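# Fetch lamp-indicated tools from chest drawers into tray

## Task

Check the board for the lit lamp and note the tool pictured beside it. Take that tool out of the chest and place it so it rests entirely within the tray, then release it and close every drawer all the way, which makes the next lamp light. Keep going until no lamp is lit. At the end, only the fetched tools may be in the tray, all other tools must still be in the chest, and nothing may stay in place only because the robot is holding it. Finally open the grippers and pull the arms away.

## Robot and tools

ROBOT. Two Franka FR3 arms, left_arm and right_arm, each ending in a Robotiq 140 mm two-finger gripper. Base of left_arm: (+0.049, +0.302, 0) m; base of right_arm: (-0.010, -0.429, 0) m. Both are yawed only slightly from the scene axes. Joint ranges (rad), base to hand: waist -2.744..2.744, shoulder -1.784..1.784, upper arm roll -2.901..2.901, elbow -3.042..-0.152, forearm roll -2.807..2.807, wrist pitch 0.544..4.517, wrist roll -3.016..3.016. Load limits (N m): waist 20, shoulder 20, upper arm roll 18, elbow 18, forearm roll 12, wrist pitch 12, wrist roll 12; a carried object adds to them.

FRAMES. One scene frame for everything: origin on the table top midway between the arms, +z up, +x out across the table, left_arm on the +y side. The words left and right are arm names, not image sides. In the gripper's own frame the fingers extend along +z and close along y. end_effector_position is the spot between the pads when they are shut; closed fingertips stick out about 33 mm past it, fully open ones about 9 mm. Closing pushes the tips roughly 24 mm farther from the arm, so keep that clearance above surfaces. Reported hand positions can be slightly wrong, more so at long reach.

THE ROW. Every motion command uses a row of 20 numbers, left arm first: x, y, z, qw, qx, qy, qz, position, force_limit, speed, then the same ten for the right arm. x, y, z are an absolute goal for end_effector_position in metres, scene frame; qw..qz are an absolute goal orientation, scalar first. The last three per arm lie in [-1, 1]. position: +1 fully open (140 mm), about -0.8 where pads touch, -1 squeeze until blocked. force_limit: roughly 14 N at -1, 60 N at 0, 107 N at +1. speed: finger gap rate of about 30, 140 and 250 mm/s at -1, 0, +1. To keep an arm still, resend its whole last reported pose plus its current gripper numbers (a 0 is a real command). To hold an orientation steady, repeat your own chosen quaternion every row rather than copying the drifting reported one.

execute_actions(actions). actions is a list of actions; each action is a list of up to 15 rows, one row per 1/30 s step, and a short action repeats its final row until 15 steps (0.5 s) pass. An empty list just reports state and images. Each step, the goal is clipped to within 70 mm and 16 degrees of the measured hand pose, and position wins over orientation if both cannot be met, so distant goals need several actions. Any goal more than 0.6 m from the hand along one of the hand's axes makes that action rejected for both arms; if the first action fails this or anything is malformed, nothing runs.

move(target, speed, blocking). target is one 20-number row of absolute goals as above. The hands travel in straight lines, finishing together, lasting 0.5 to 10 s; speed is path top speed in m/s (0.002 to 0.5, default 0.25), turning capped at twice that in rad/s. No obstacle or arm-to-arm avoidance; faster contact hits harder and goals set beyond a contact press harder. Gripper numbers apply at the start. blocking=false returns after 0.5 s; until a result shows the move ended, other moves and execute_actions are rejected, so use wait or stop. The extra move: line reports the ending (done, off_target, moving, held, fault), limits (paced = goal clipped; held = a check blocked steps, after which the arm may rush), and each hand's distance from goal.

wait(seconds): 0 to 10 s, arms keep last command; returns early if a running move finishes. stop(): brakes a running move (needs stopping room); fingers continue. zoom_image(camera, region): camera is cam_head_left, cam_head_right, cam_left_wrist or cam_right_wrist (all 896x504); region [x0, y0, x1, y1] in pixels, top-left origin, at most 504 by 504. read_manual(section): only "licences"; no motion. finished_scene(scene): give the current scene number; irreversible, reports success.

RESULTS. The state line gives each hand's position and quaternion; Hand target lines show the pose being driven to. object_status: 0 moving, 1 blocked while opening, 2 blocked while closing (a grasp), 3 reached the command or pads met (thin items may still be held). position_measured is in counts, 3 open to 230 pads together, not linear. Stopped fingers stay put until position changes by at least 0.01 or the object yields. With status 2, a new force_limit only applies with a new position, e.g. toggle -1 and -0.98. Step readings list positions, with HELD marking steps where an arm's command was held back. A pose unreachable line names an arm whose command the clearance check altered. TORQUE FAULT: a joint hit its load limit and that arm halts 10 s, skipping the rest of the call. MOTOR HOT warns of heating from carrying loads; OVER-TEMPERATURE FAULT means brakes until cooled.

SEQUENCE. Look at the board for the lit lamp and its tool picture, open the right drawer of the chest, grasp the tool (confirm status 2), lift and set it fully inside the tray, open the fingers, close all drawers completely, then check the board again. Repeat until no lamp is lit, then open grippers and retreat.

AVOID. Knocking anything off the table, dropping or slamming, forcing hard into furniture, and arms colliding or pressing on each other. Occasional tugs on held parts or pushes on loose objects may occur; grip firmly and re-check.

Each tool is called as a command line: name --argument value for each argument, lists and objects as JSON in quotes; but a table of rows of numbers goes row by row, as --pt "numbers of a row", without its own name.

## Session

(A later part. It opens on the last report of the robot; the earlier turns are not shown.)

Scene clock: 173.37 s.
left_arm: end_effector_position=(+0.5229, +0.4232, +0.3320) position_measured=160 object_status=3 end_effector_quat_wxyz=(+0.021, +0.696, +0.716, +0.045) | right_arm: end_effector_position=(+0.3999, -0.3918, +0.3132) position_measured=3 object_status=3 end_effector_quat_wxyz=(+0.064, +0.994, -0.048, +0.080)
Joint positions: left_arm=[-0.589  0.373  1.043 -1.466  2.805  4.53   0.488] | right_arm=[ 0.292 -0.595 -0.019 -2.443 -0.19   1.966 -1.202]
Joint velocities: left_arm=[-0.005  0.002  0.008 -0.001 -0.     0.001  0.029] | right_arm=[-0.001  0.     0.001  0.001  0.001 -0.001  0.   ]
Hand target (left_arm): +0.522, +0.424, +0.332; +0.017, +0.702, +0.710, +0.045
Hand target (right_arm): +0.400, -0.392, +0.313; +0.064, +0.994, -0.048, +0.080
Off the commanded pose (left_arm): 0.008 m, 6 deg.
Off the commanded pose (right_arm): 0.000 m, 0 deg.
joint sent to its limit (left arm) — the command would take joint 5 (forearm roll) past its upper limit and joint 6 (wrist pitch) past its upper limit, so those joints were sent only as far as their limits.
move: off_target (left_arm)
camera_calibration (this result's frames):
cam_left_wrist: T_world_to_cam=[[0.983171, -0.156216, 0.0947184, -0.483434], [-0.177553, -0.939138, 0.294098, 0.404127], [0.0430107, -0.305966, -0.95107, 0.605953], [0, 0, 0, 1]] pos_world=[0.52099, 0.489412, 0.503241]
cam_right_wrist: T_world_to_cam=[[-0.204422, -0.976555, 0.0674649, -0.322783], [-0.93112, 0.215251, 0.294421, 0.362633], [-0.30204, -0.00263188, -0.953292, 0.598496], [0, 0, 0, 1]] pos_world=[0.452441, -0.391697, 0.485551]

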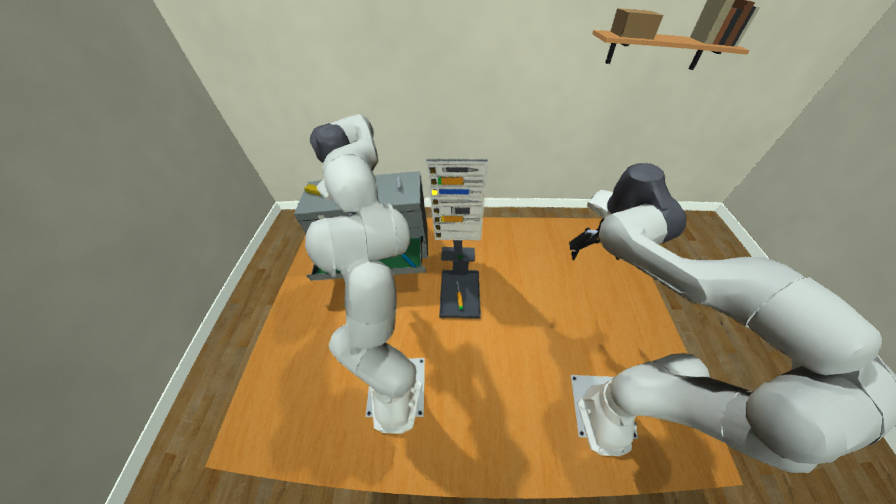

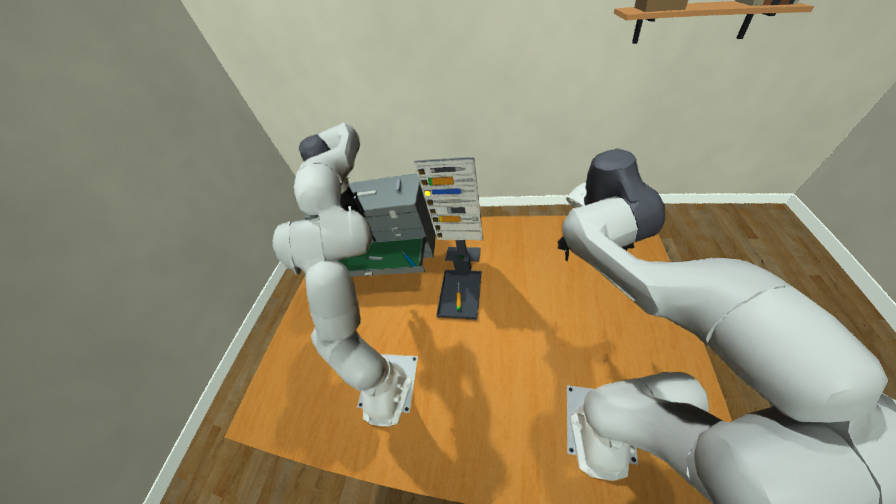

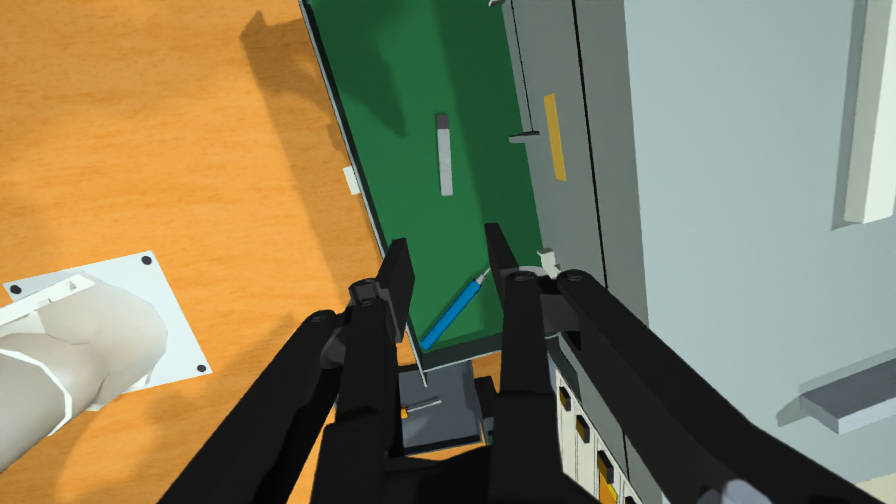

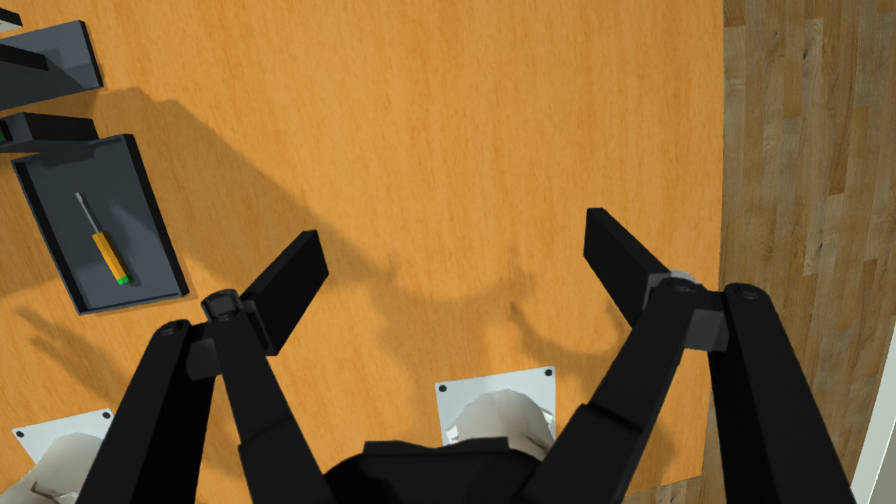

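move --target '[0.535,0.277,0.2,0,0.924,0.383,0,-0.25,0,0,0.3999,-0.3918,0.3132,0.064,0.994,-0.048,0.080,1,0,0]' --speed 0.15

Scene clock: 176.90 s.
left_arm: end_effector_position=(+0.5360, +0.2888, +0.2101) position_measured=160 object_status=3 end_effector_quat_wxyz=(+0.004, +0.916, +0.402, +0.006) | right_arm: end_effector_position=(+0.3999, -0.3918, +0.3132) position_measured=3 object_status=3 end_effector_quat_wxyz=(+0.064, +0.994, -0.048, +0.080)
Joint positions: left_arm=[-0.676  0.44   0.79  -1.635  2.805  4.334  0.993] | right_arm=[ 0.292 -0.595 -0.019 -2.443 -0.19   1.966 -1.202]
Joint velocities: left_arm=[-0.     0.001 -0.001 -0.     0.002 -0.002  0.03 ] | right_arm=[-0.002  0.001  0.001  0.001 -0.002  0.     0.001]
Hand target (left_arm): +0.534, +0.278, +0.201; -0.003, +0.924, +0.383, +0.000
Hand target (right_arm): +0.400, -0.392, +0.313; +0.064, +0.994, -0.048, +0.080
Off the commanded pose (left_arm): 0.016 m, 3 deg.
Off the commanded pose (right_arm): 0.000 m, 0 deg.
joint sent to its limit (left arm) — the command would take joint 5 (forearm roll) past its upper limit, so that joint was sent only as far as its limit.
move: off_target (left_arm)
camera_calibration (this result's frames):
cam_left_wrist: T_world_to_cam=[[0.601097, -0.798947, 0.0191466, -0.099498], [-0.757233, -0.561726, 0.333261, 0.509618], [-0.255503, -0.21482, -0.94264, 0.580269], [0, 0, 0, 1]] pos_world=[0.593967, 0.331425, 0.379054]
cam_right_wrist: T_world_to_cam=[[-0.204422, -0.976555, 0.0674649, -0.322783], [-0.931119, 0.215251, 0.294421, 0.362633], [-0.30204, -0.00263184, -0.953292, 0.598496], [0, 0, 0, 1]] pos_world=[0.452441, -0.391697, 0.485551]

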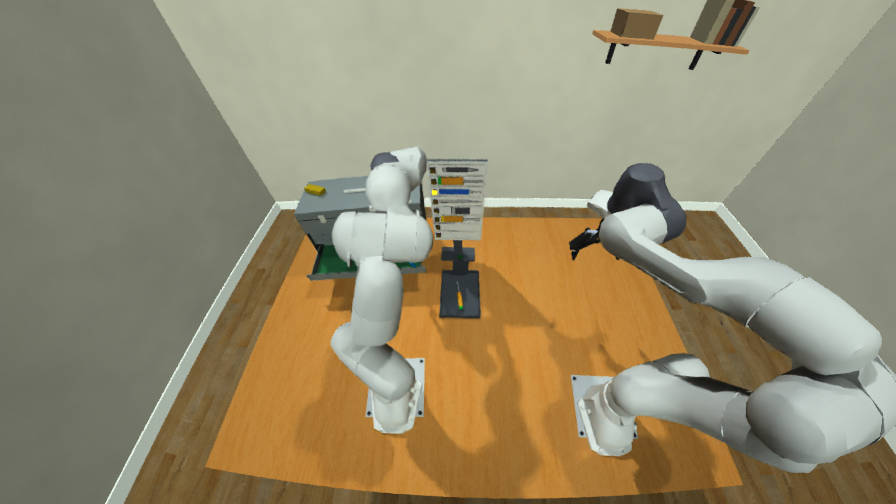

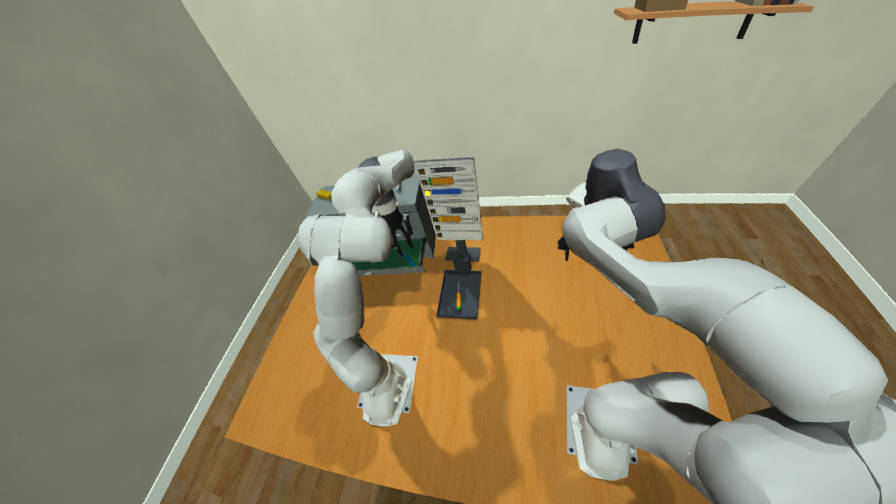

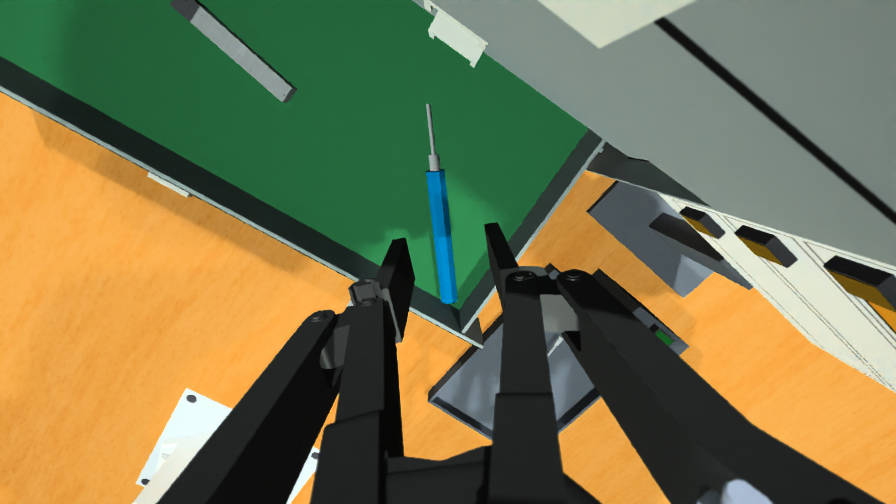

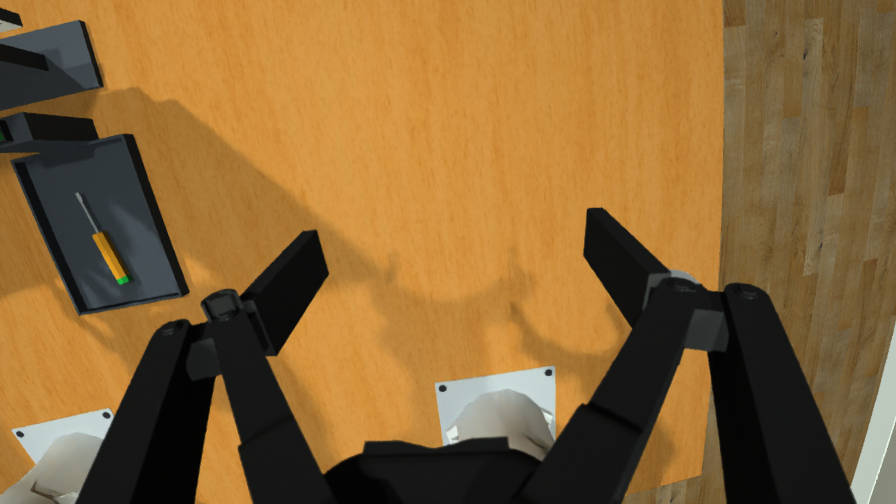

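move --target '[0.54,0.285,0.142,0,0.924,0.383,0,-0.25,0,0,0.3999,-0.3918,0.3132,0.064,0.994,-0.048,0.080,1,0,0]' --speed 0.05

move --target '[0.54,0.285,0.142,0,0.924,0.383,0,-1,0,0,0.3999,-0.3918,0.3132,0.064,0.994,-0.048,0.080,1,0,0]' --speed 0.05

move --target '[0.5,0.2,0.28,0,0.383,0.924,0,-1,0,0,0.3999,-0.3918,0.3132,0.064,0.994,-0.048,0.080,1,0,0]' --speed 0.15

Scene clock: 178.80 s.
left_arm: end_effector_position=(+0.5406, +0.2899, +0.1459) position_measured=160 object_status=3 end_effector_quat_wxyz=(-0.001, +0.921, +0.391, +0.001) | right_arm: end_effector_position=(+0.3999, -0.3918, +0.3132) position_measured=3 object_status=3 end_effector_quat_wxyz=(+0.064, +0.994, -0.048, +0.080)
Joint positions: left_arm=[-0.614  0.514  0.716 -1.688  2.769  4.22   1.047] | right_arm=[ 0.292 -0.595 -0.019 -2.443 -0.19   1.966 -1.202]
Joint velocities: left_arm=[ 0.007  0.001 -0.009 -0.001 -0.002 -0.011  0.01 ] | right_arm=[-0.001 -0.002 -0.001  0.001  0.001  0.001 -0.001]
Hand target (left_arm): +0.540, +0.285, +0.142; -0.000, +0.924, +0.383, +0.000
Hand target (right_arm): +0.400, -0.392, +0.313; +0.064, +0.994, -0.048, +0.080
Off the commanded pose (left_arm): 0.006 m, 1 deg.
Off the commanded pose (right_arm): 0.000 m, 0 deg.
move: off_target (left_arm)
camera_calibration (this result's frames):
cam_left_wrist: T_world_to_cam=[[0.58106, -0.813817, 0.00841595, -0.0834698], [-0.767294, -0.544337, 0.339053, 0.53468], [-0.271346, -0.203468, -0.94073, 0.526133], [0, 0, 0, 1]] pos_world=[0.601522, 0.330168, 0.314366]
cam_right_wrist: T_world_to_cam=[[-0.204422, -0.976555, 0.0674649, -0.322783], [-0.931119, 0.215251, 0.294421, 0.362633], [-0.30204, -0.00263182, -0.953292, 0.598496], [0, 0, 0, 1]] pos_world=[0.452441, -0.391697, 0.485551]

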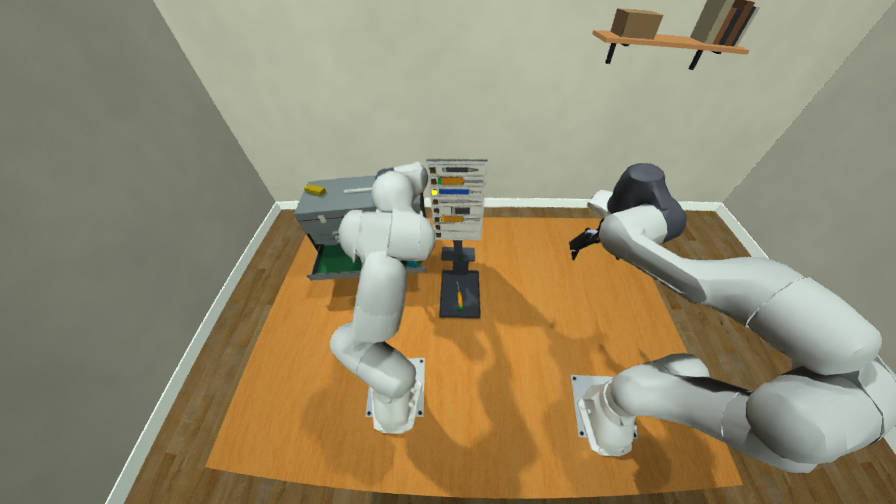

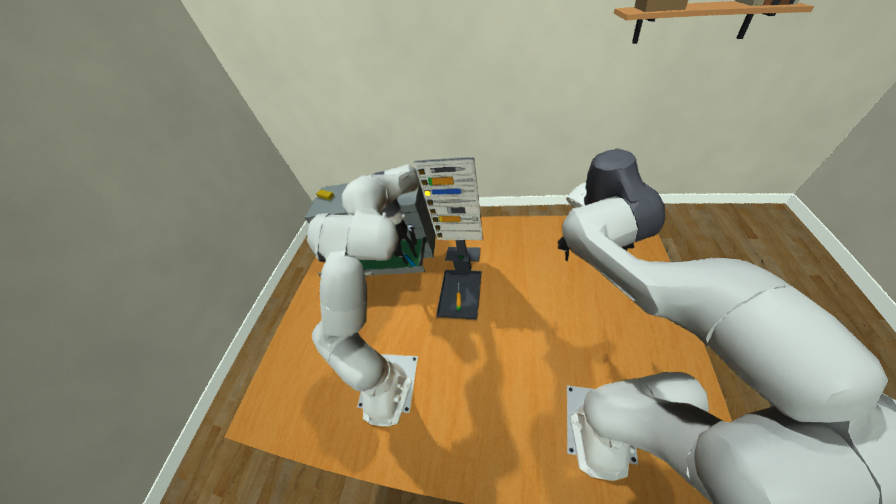

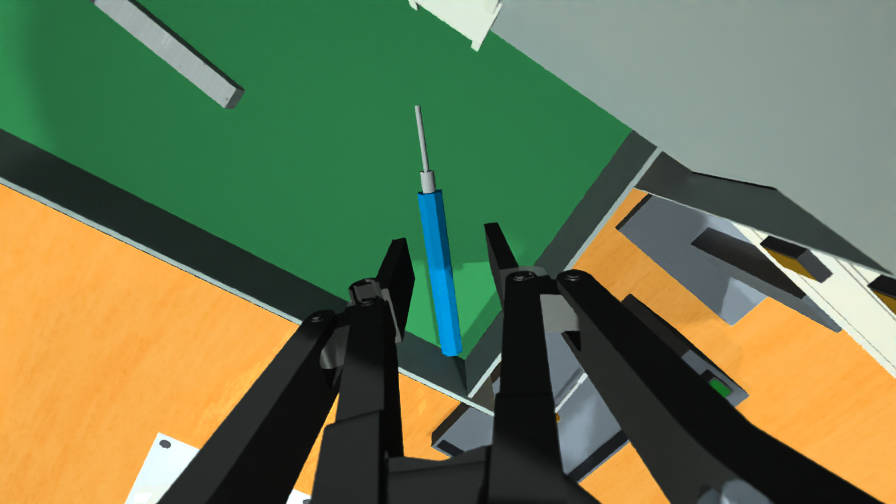

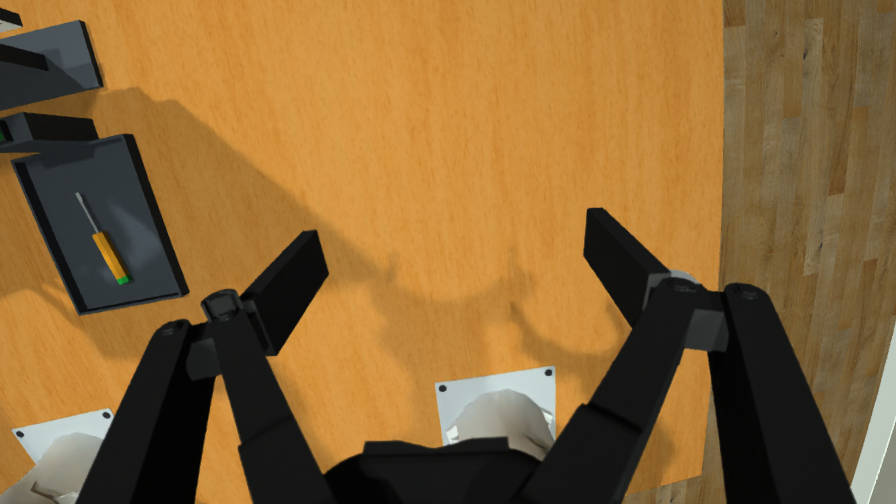

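Scene clock: 179.50 s.
left_arm: end_effector_position=(+0.5407, +0.2898, +0.1454) position_measured=217 object_status=2 end_effector_quat_wxyz=(-0.001, +0.921, +0.390, +0.002) | right_arm: end_effector_position=(+0.3999, -0.3918, +0.3132) position_measured=3 object_status=3 end_effector_quat_wxyz=(+0.064, +0.994, -0.048, +0.080)
Joint positions: left_arm=[-0.613  0.514  0.715 -1.689  2.769  4.218  1.05 ] | right_arm=[ 0.292 -0.595 -0.019 -2.443 -0.19   1.966 -1.202]
Joint velocities: left_arm=[ 0.001  0.     0.    -0.002  0.    -0.001  0.006] | right_arm=[ 0.    -0.001 -0.     0.001  0.    -0.001  0.   ]
Hand target (left_arm): +0.540, +0.285, +0.142; -0.000, +0.924, +0.383, -0.000
Hand target (right_arm): +0.400, -0.392, +0.313; +0.064, +0.994, -0.048, +0.080
Off the commanded pose (left_arm): 0.006 m, 1 deg.
Off the commanded pose (right_arm): 0.000 m, 0 deg.
move: off_target (left_arm)
camera_calibration (this result's frames):
cam_left_wrist: T_world_to_cam=[[0.579047, -0.815246, 0.00883768, -0.0821271], [-0.768771, -0.542364, 0.33887, 0.535127], [-0.271469, -0.203016, -0.940792, 0.52559], [0, 0, 0, 1]] pos_world=[0.601627, 0.329983, 0.313858]
cam_right_wrist: T_world_to_cam=[[-0.204422, -0.976555, 0.0674648, -0.322783], [-0.93112, 0.21525, 0.294421, 0.362633], [-0.30204, -0.00263183, -0.953292, 0.598496], [0, 0, 0, 1]] pos_world=[0.452441, -0.391697, 0.485551]

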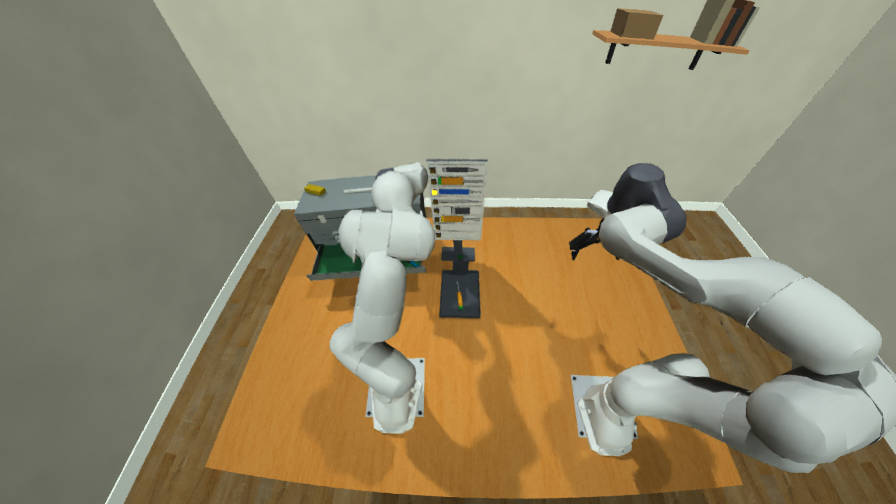

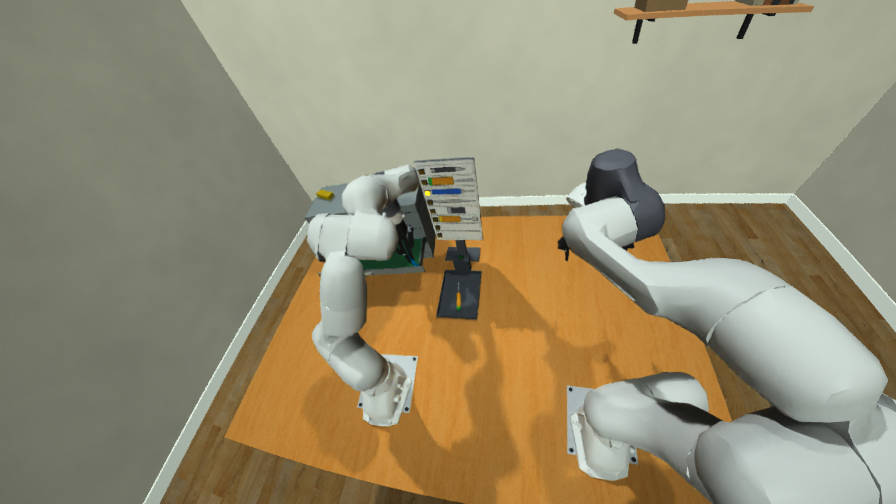

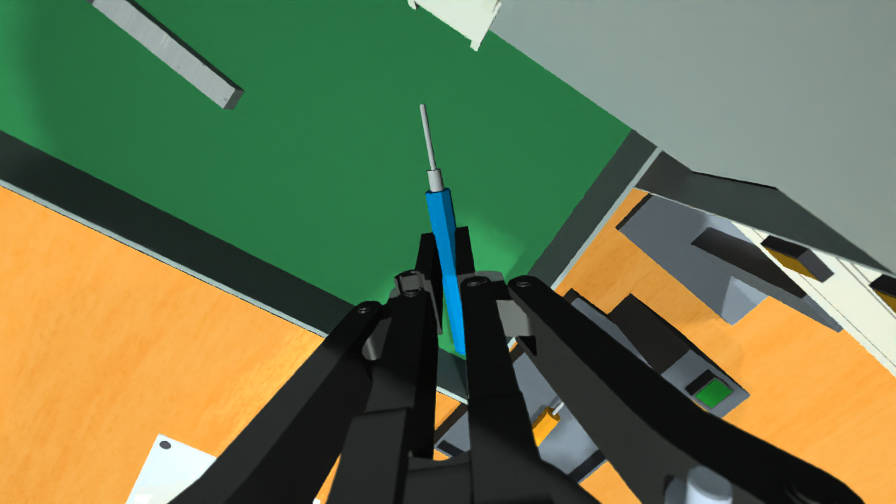

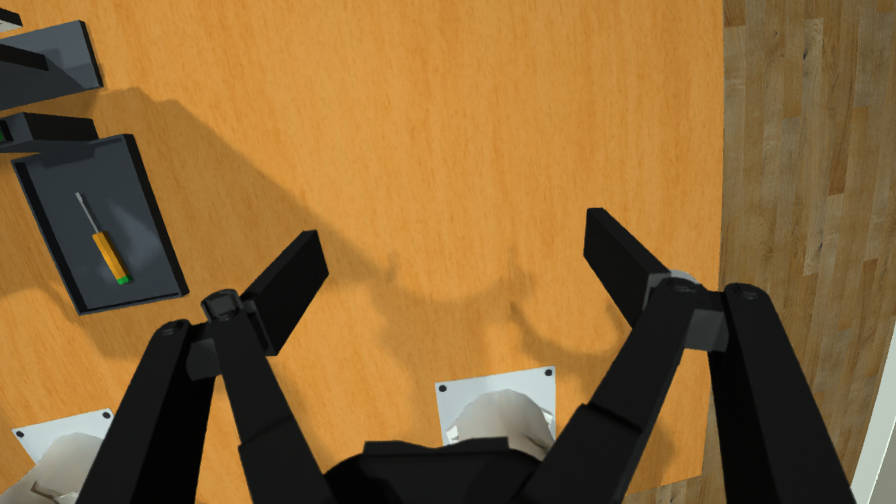

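Scene clock: 185.70 s.
left_arm: end_effector_position=(+0.4982, +0.2000, +0.2773) position_measured=217 object_status=2 end_effector_quat_wxyz=(+0.001, +0.391, +0.920, -0.003) | right_arm: end_effector_position=(+0.3999, -0.3918, +0.3132) position_measured=3 object_status=3 end_effector_quat_wxyz=(+0.064, +0.994, -0.048, +0.080)
Joint positions: left_arm=[-1.211  0.527  1.312 -1.634  2.618  4.53  -0.537] | right_arm=[ 0.292 -0.595 -0.019 -2.443 -0.19   1.966 -1.202]
Joint velocities: left_arm=[ 0.023 -0.016 -0.038  0.013  0.026 -0.    -0.055] | right_arm=[-0.     0.001 -0.     0.     0.001  0.001 -0.001]
Hand target (left_arm): +0.498, +0.202, +0.278; -0.001, +0.382, +0.924, -0.002
Hand target (right_arm): +0.400, -0.392, +0.313; +0.064, +0.994, -0.048, +0.080
Off the commanded pose (left_arm): 0.003 m, 1 deg.
Off the commanded pose (right_arm): 0.000 m, 0 deg.
joint sent to its limit (left arm) — the command would take joint 6 (wrist pitch) past its upper limit, so that joint was sent only as far as its limit.
move: done
camera_calibration (this result's frames):
cam_left_wrist: T_world_to_cam=[[0.834089, 0.551607, 0.00511647, -0.531337], [0.515828, -0.783207, 0.347142, -0.185106], [0.195493, -0.286908, -0.937799, 0.40325], [0, 0, 0, 1]] pos_world=[0.459832, 0.263808, 0.445144]
cam_right_wrist: T_world_to_cam=[[-0.204422, -0.976555, 0.0674648, -0.322783], [-0.93112, 0.215251, 0.294421, 0.362633], [-0.30204, -0.00263182, -0.953292, 0.598496], [0, 0, 0, 1]] pos_world=[0.452441, -0.391697, 0.485551]

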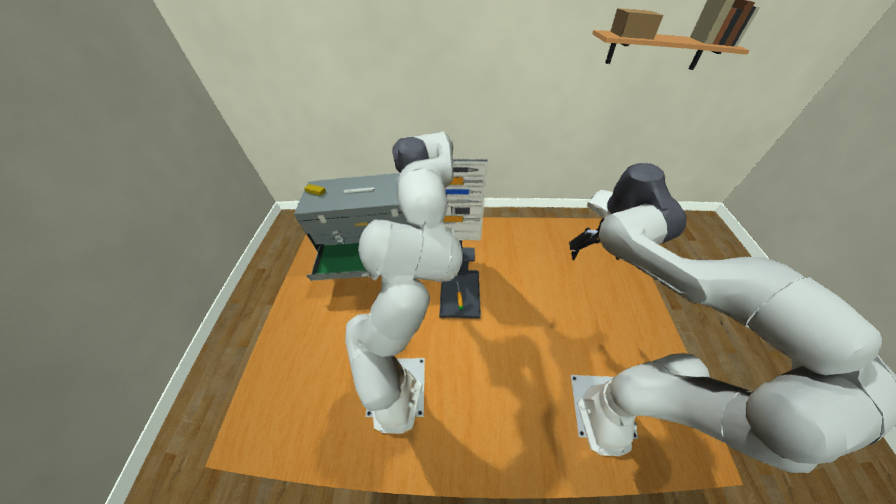

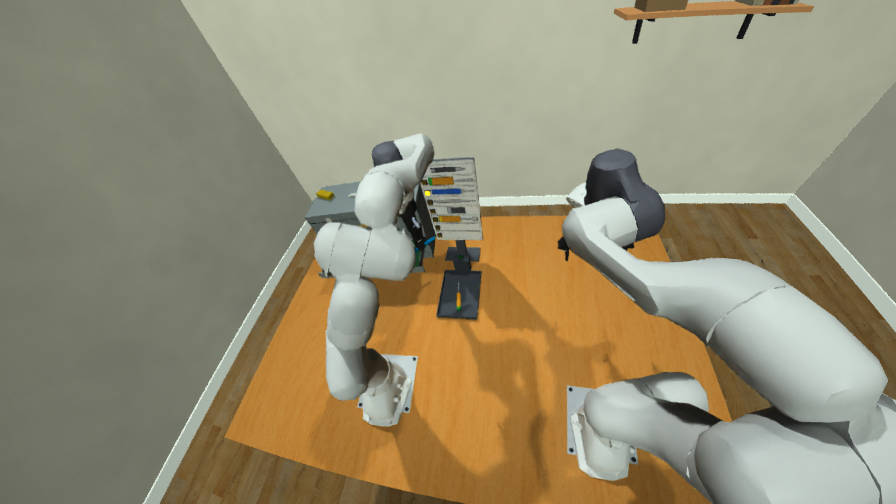

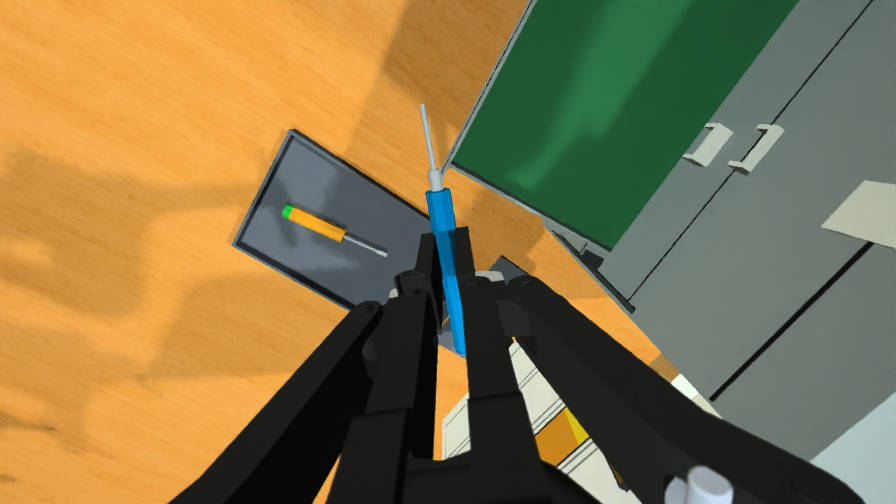

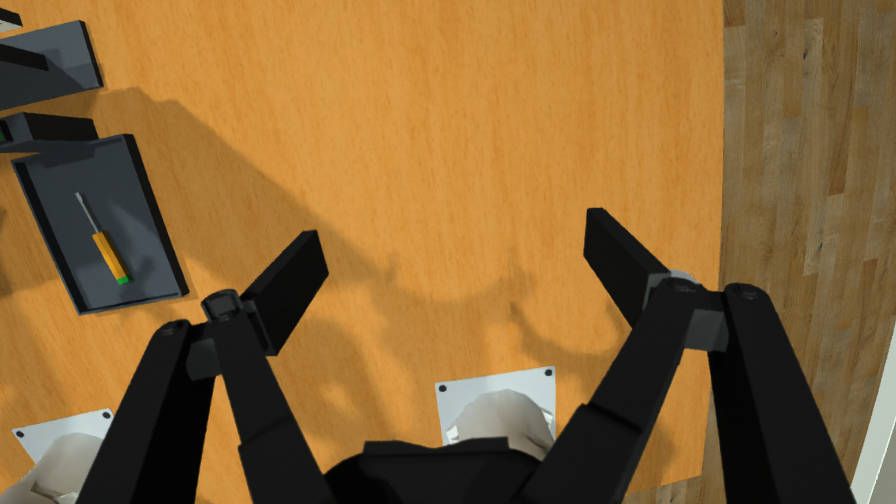

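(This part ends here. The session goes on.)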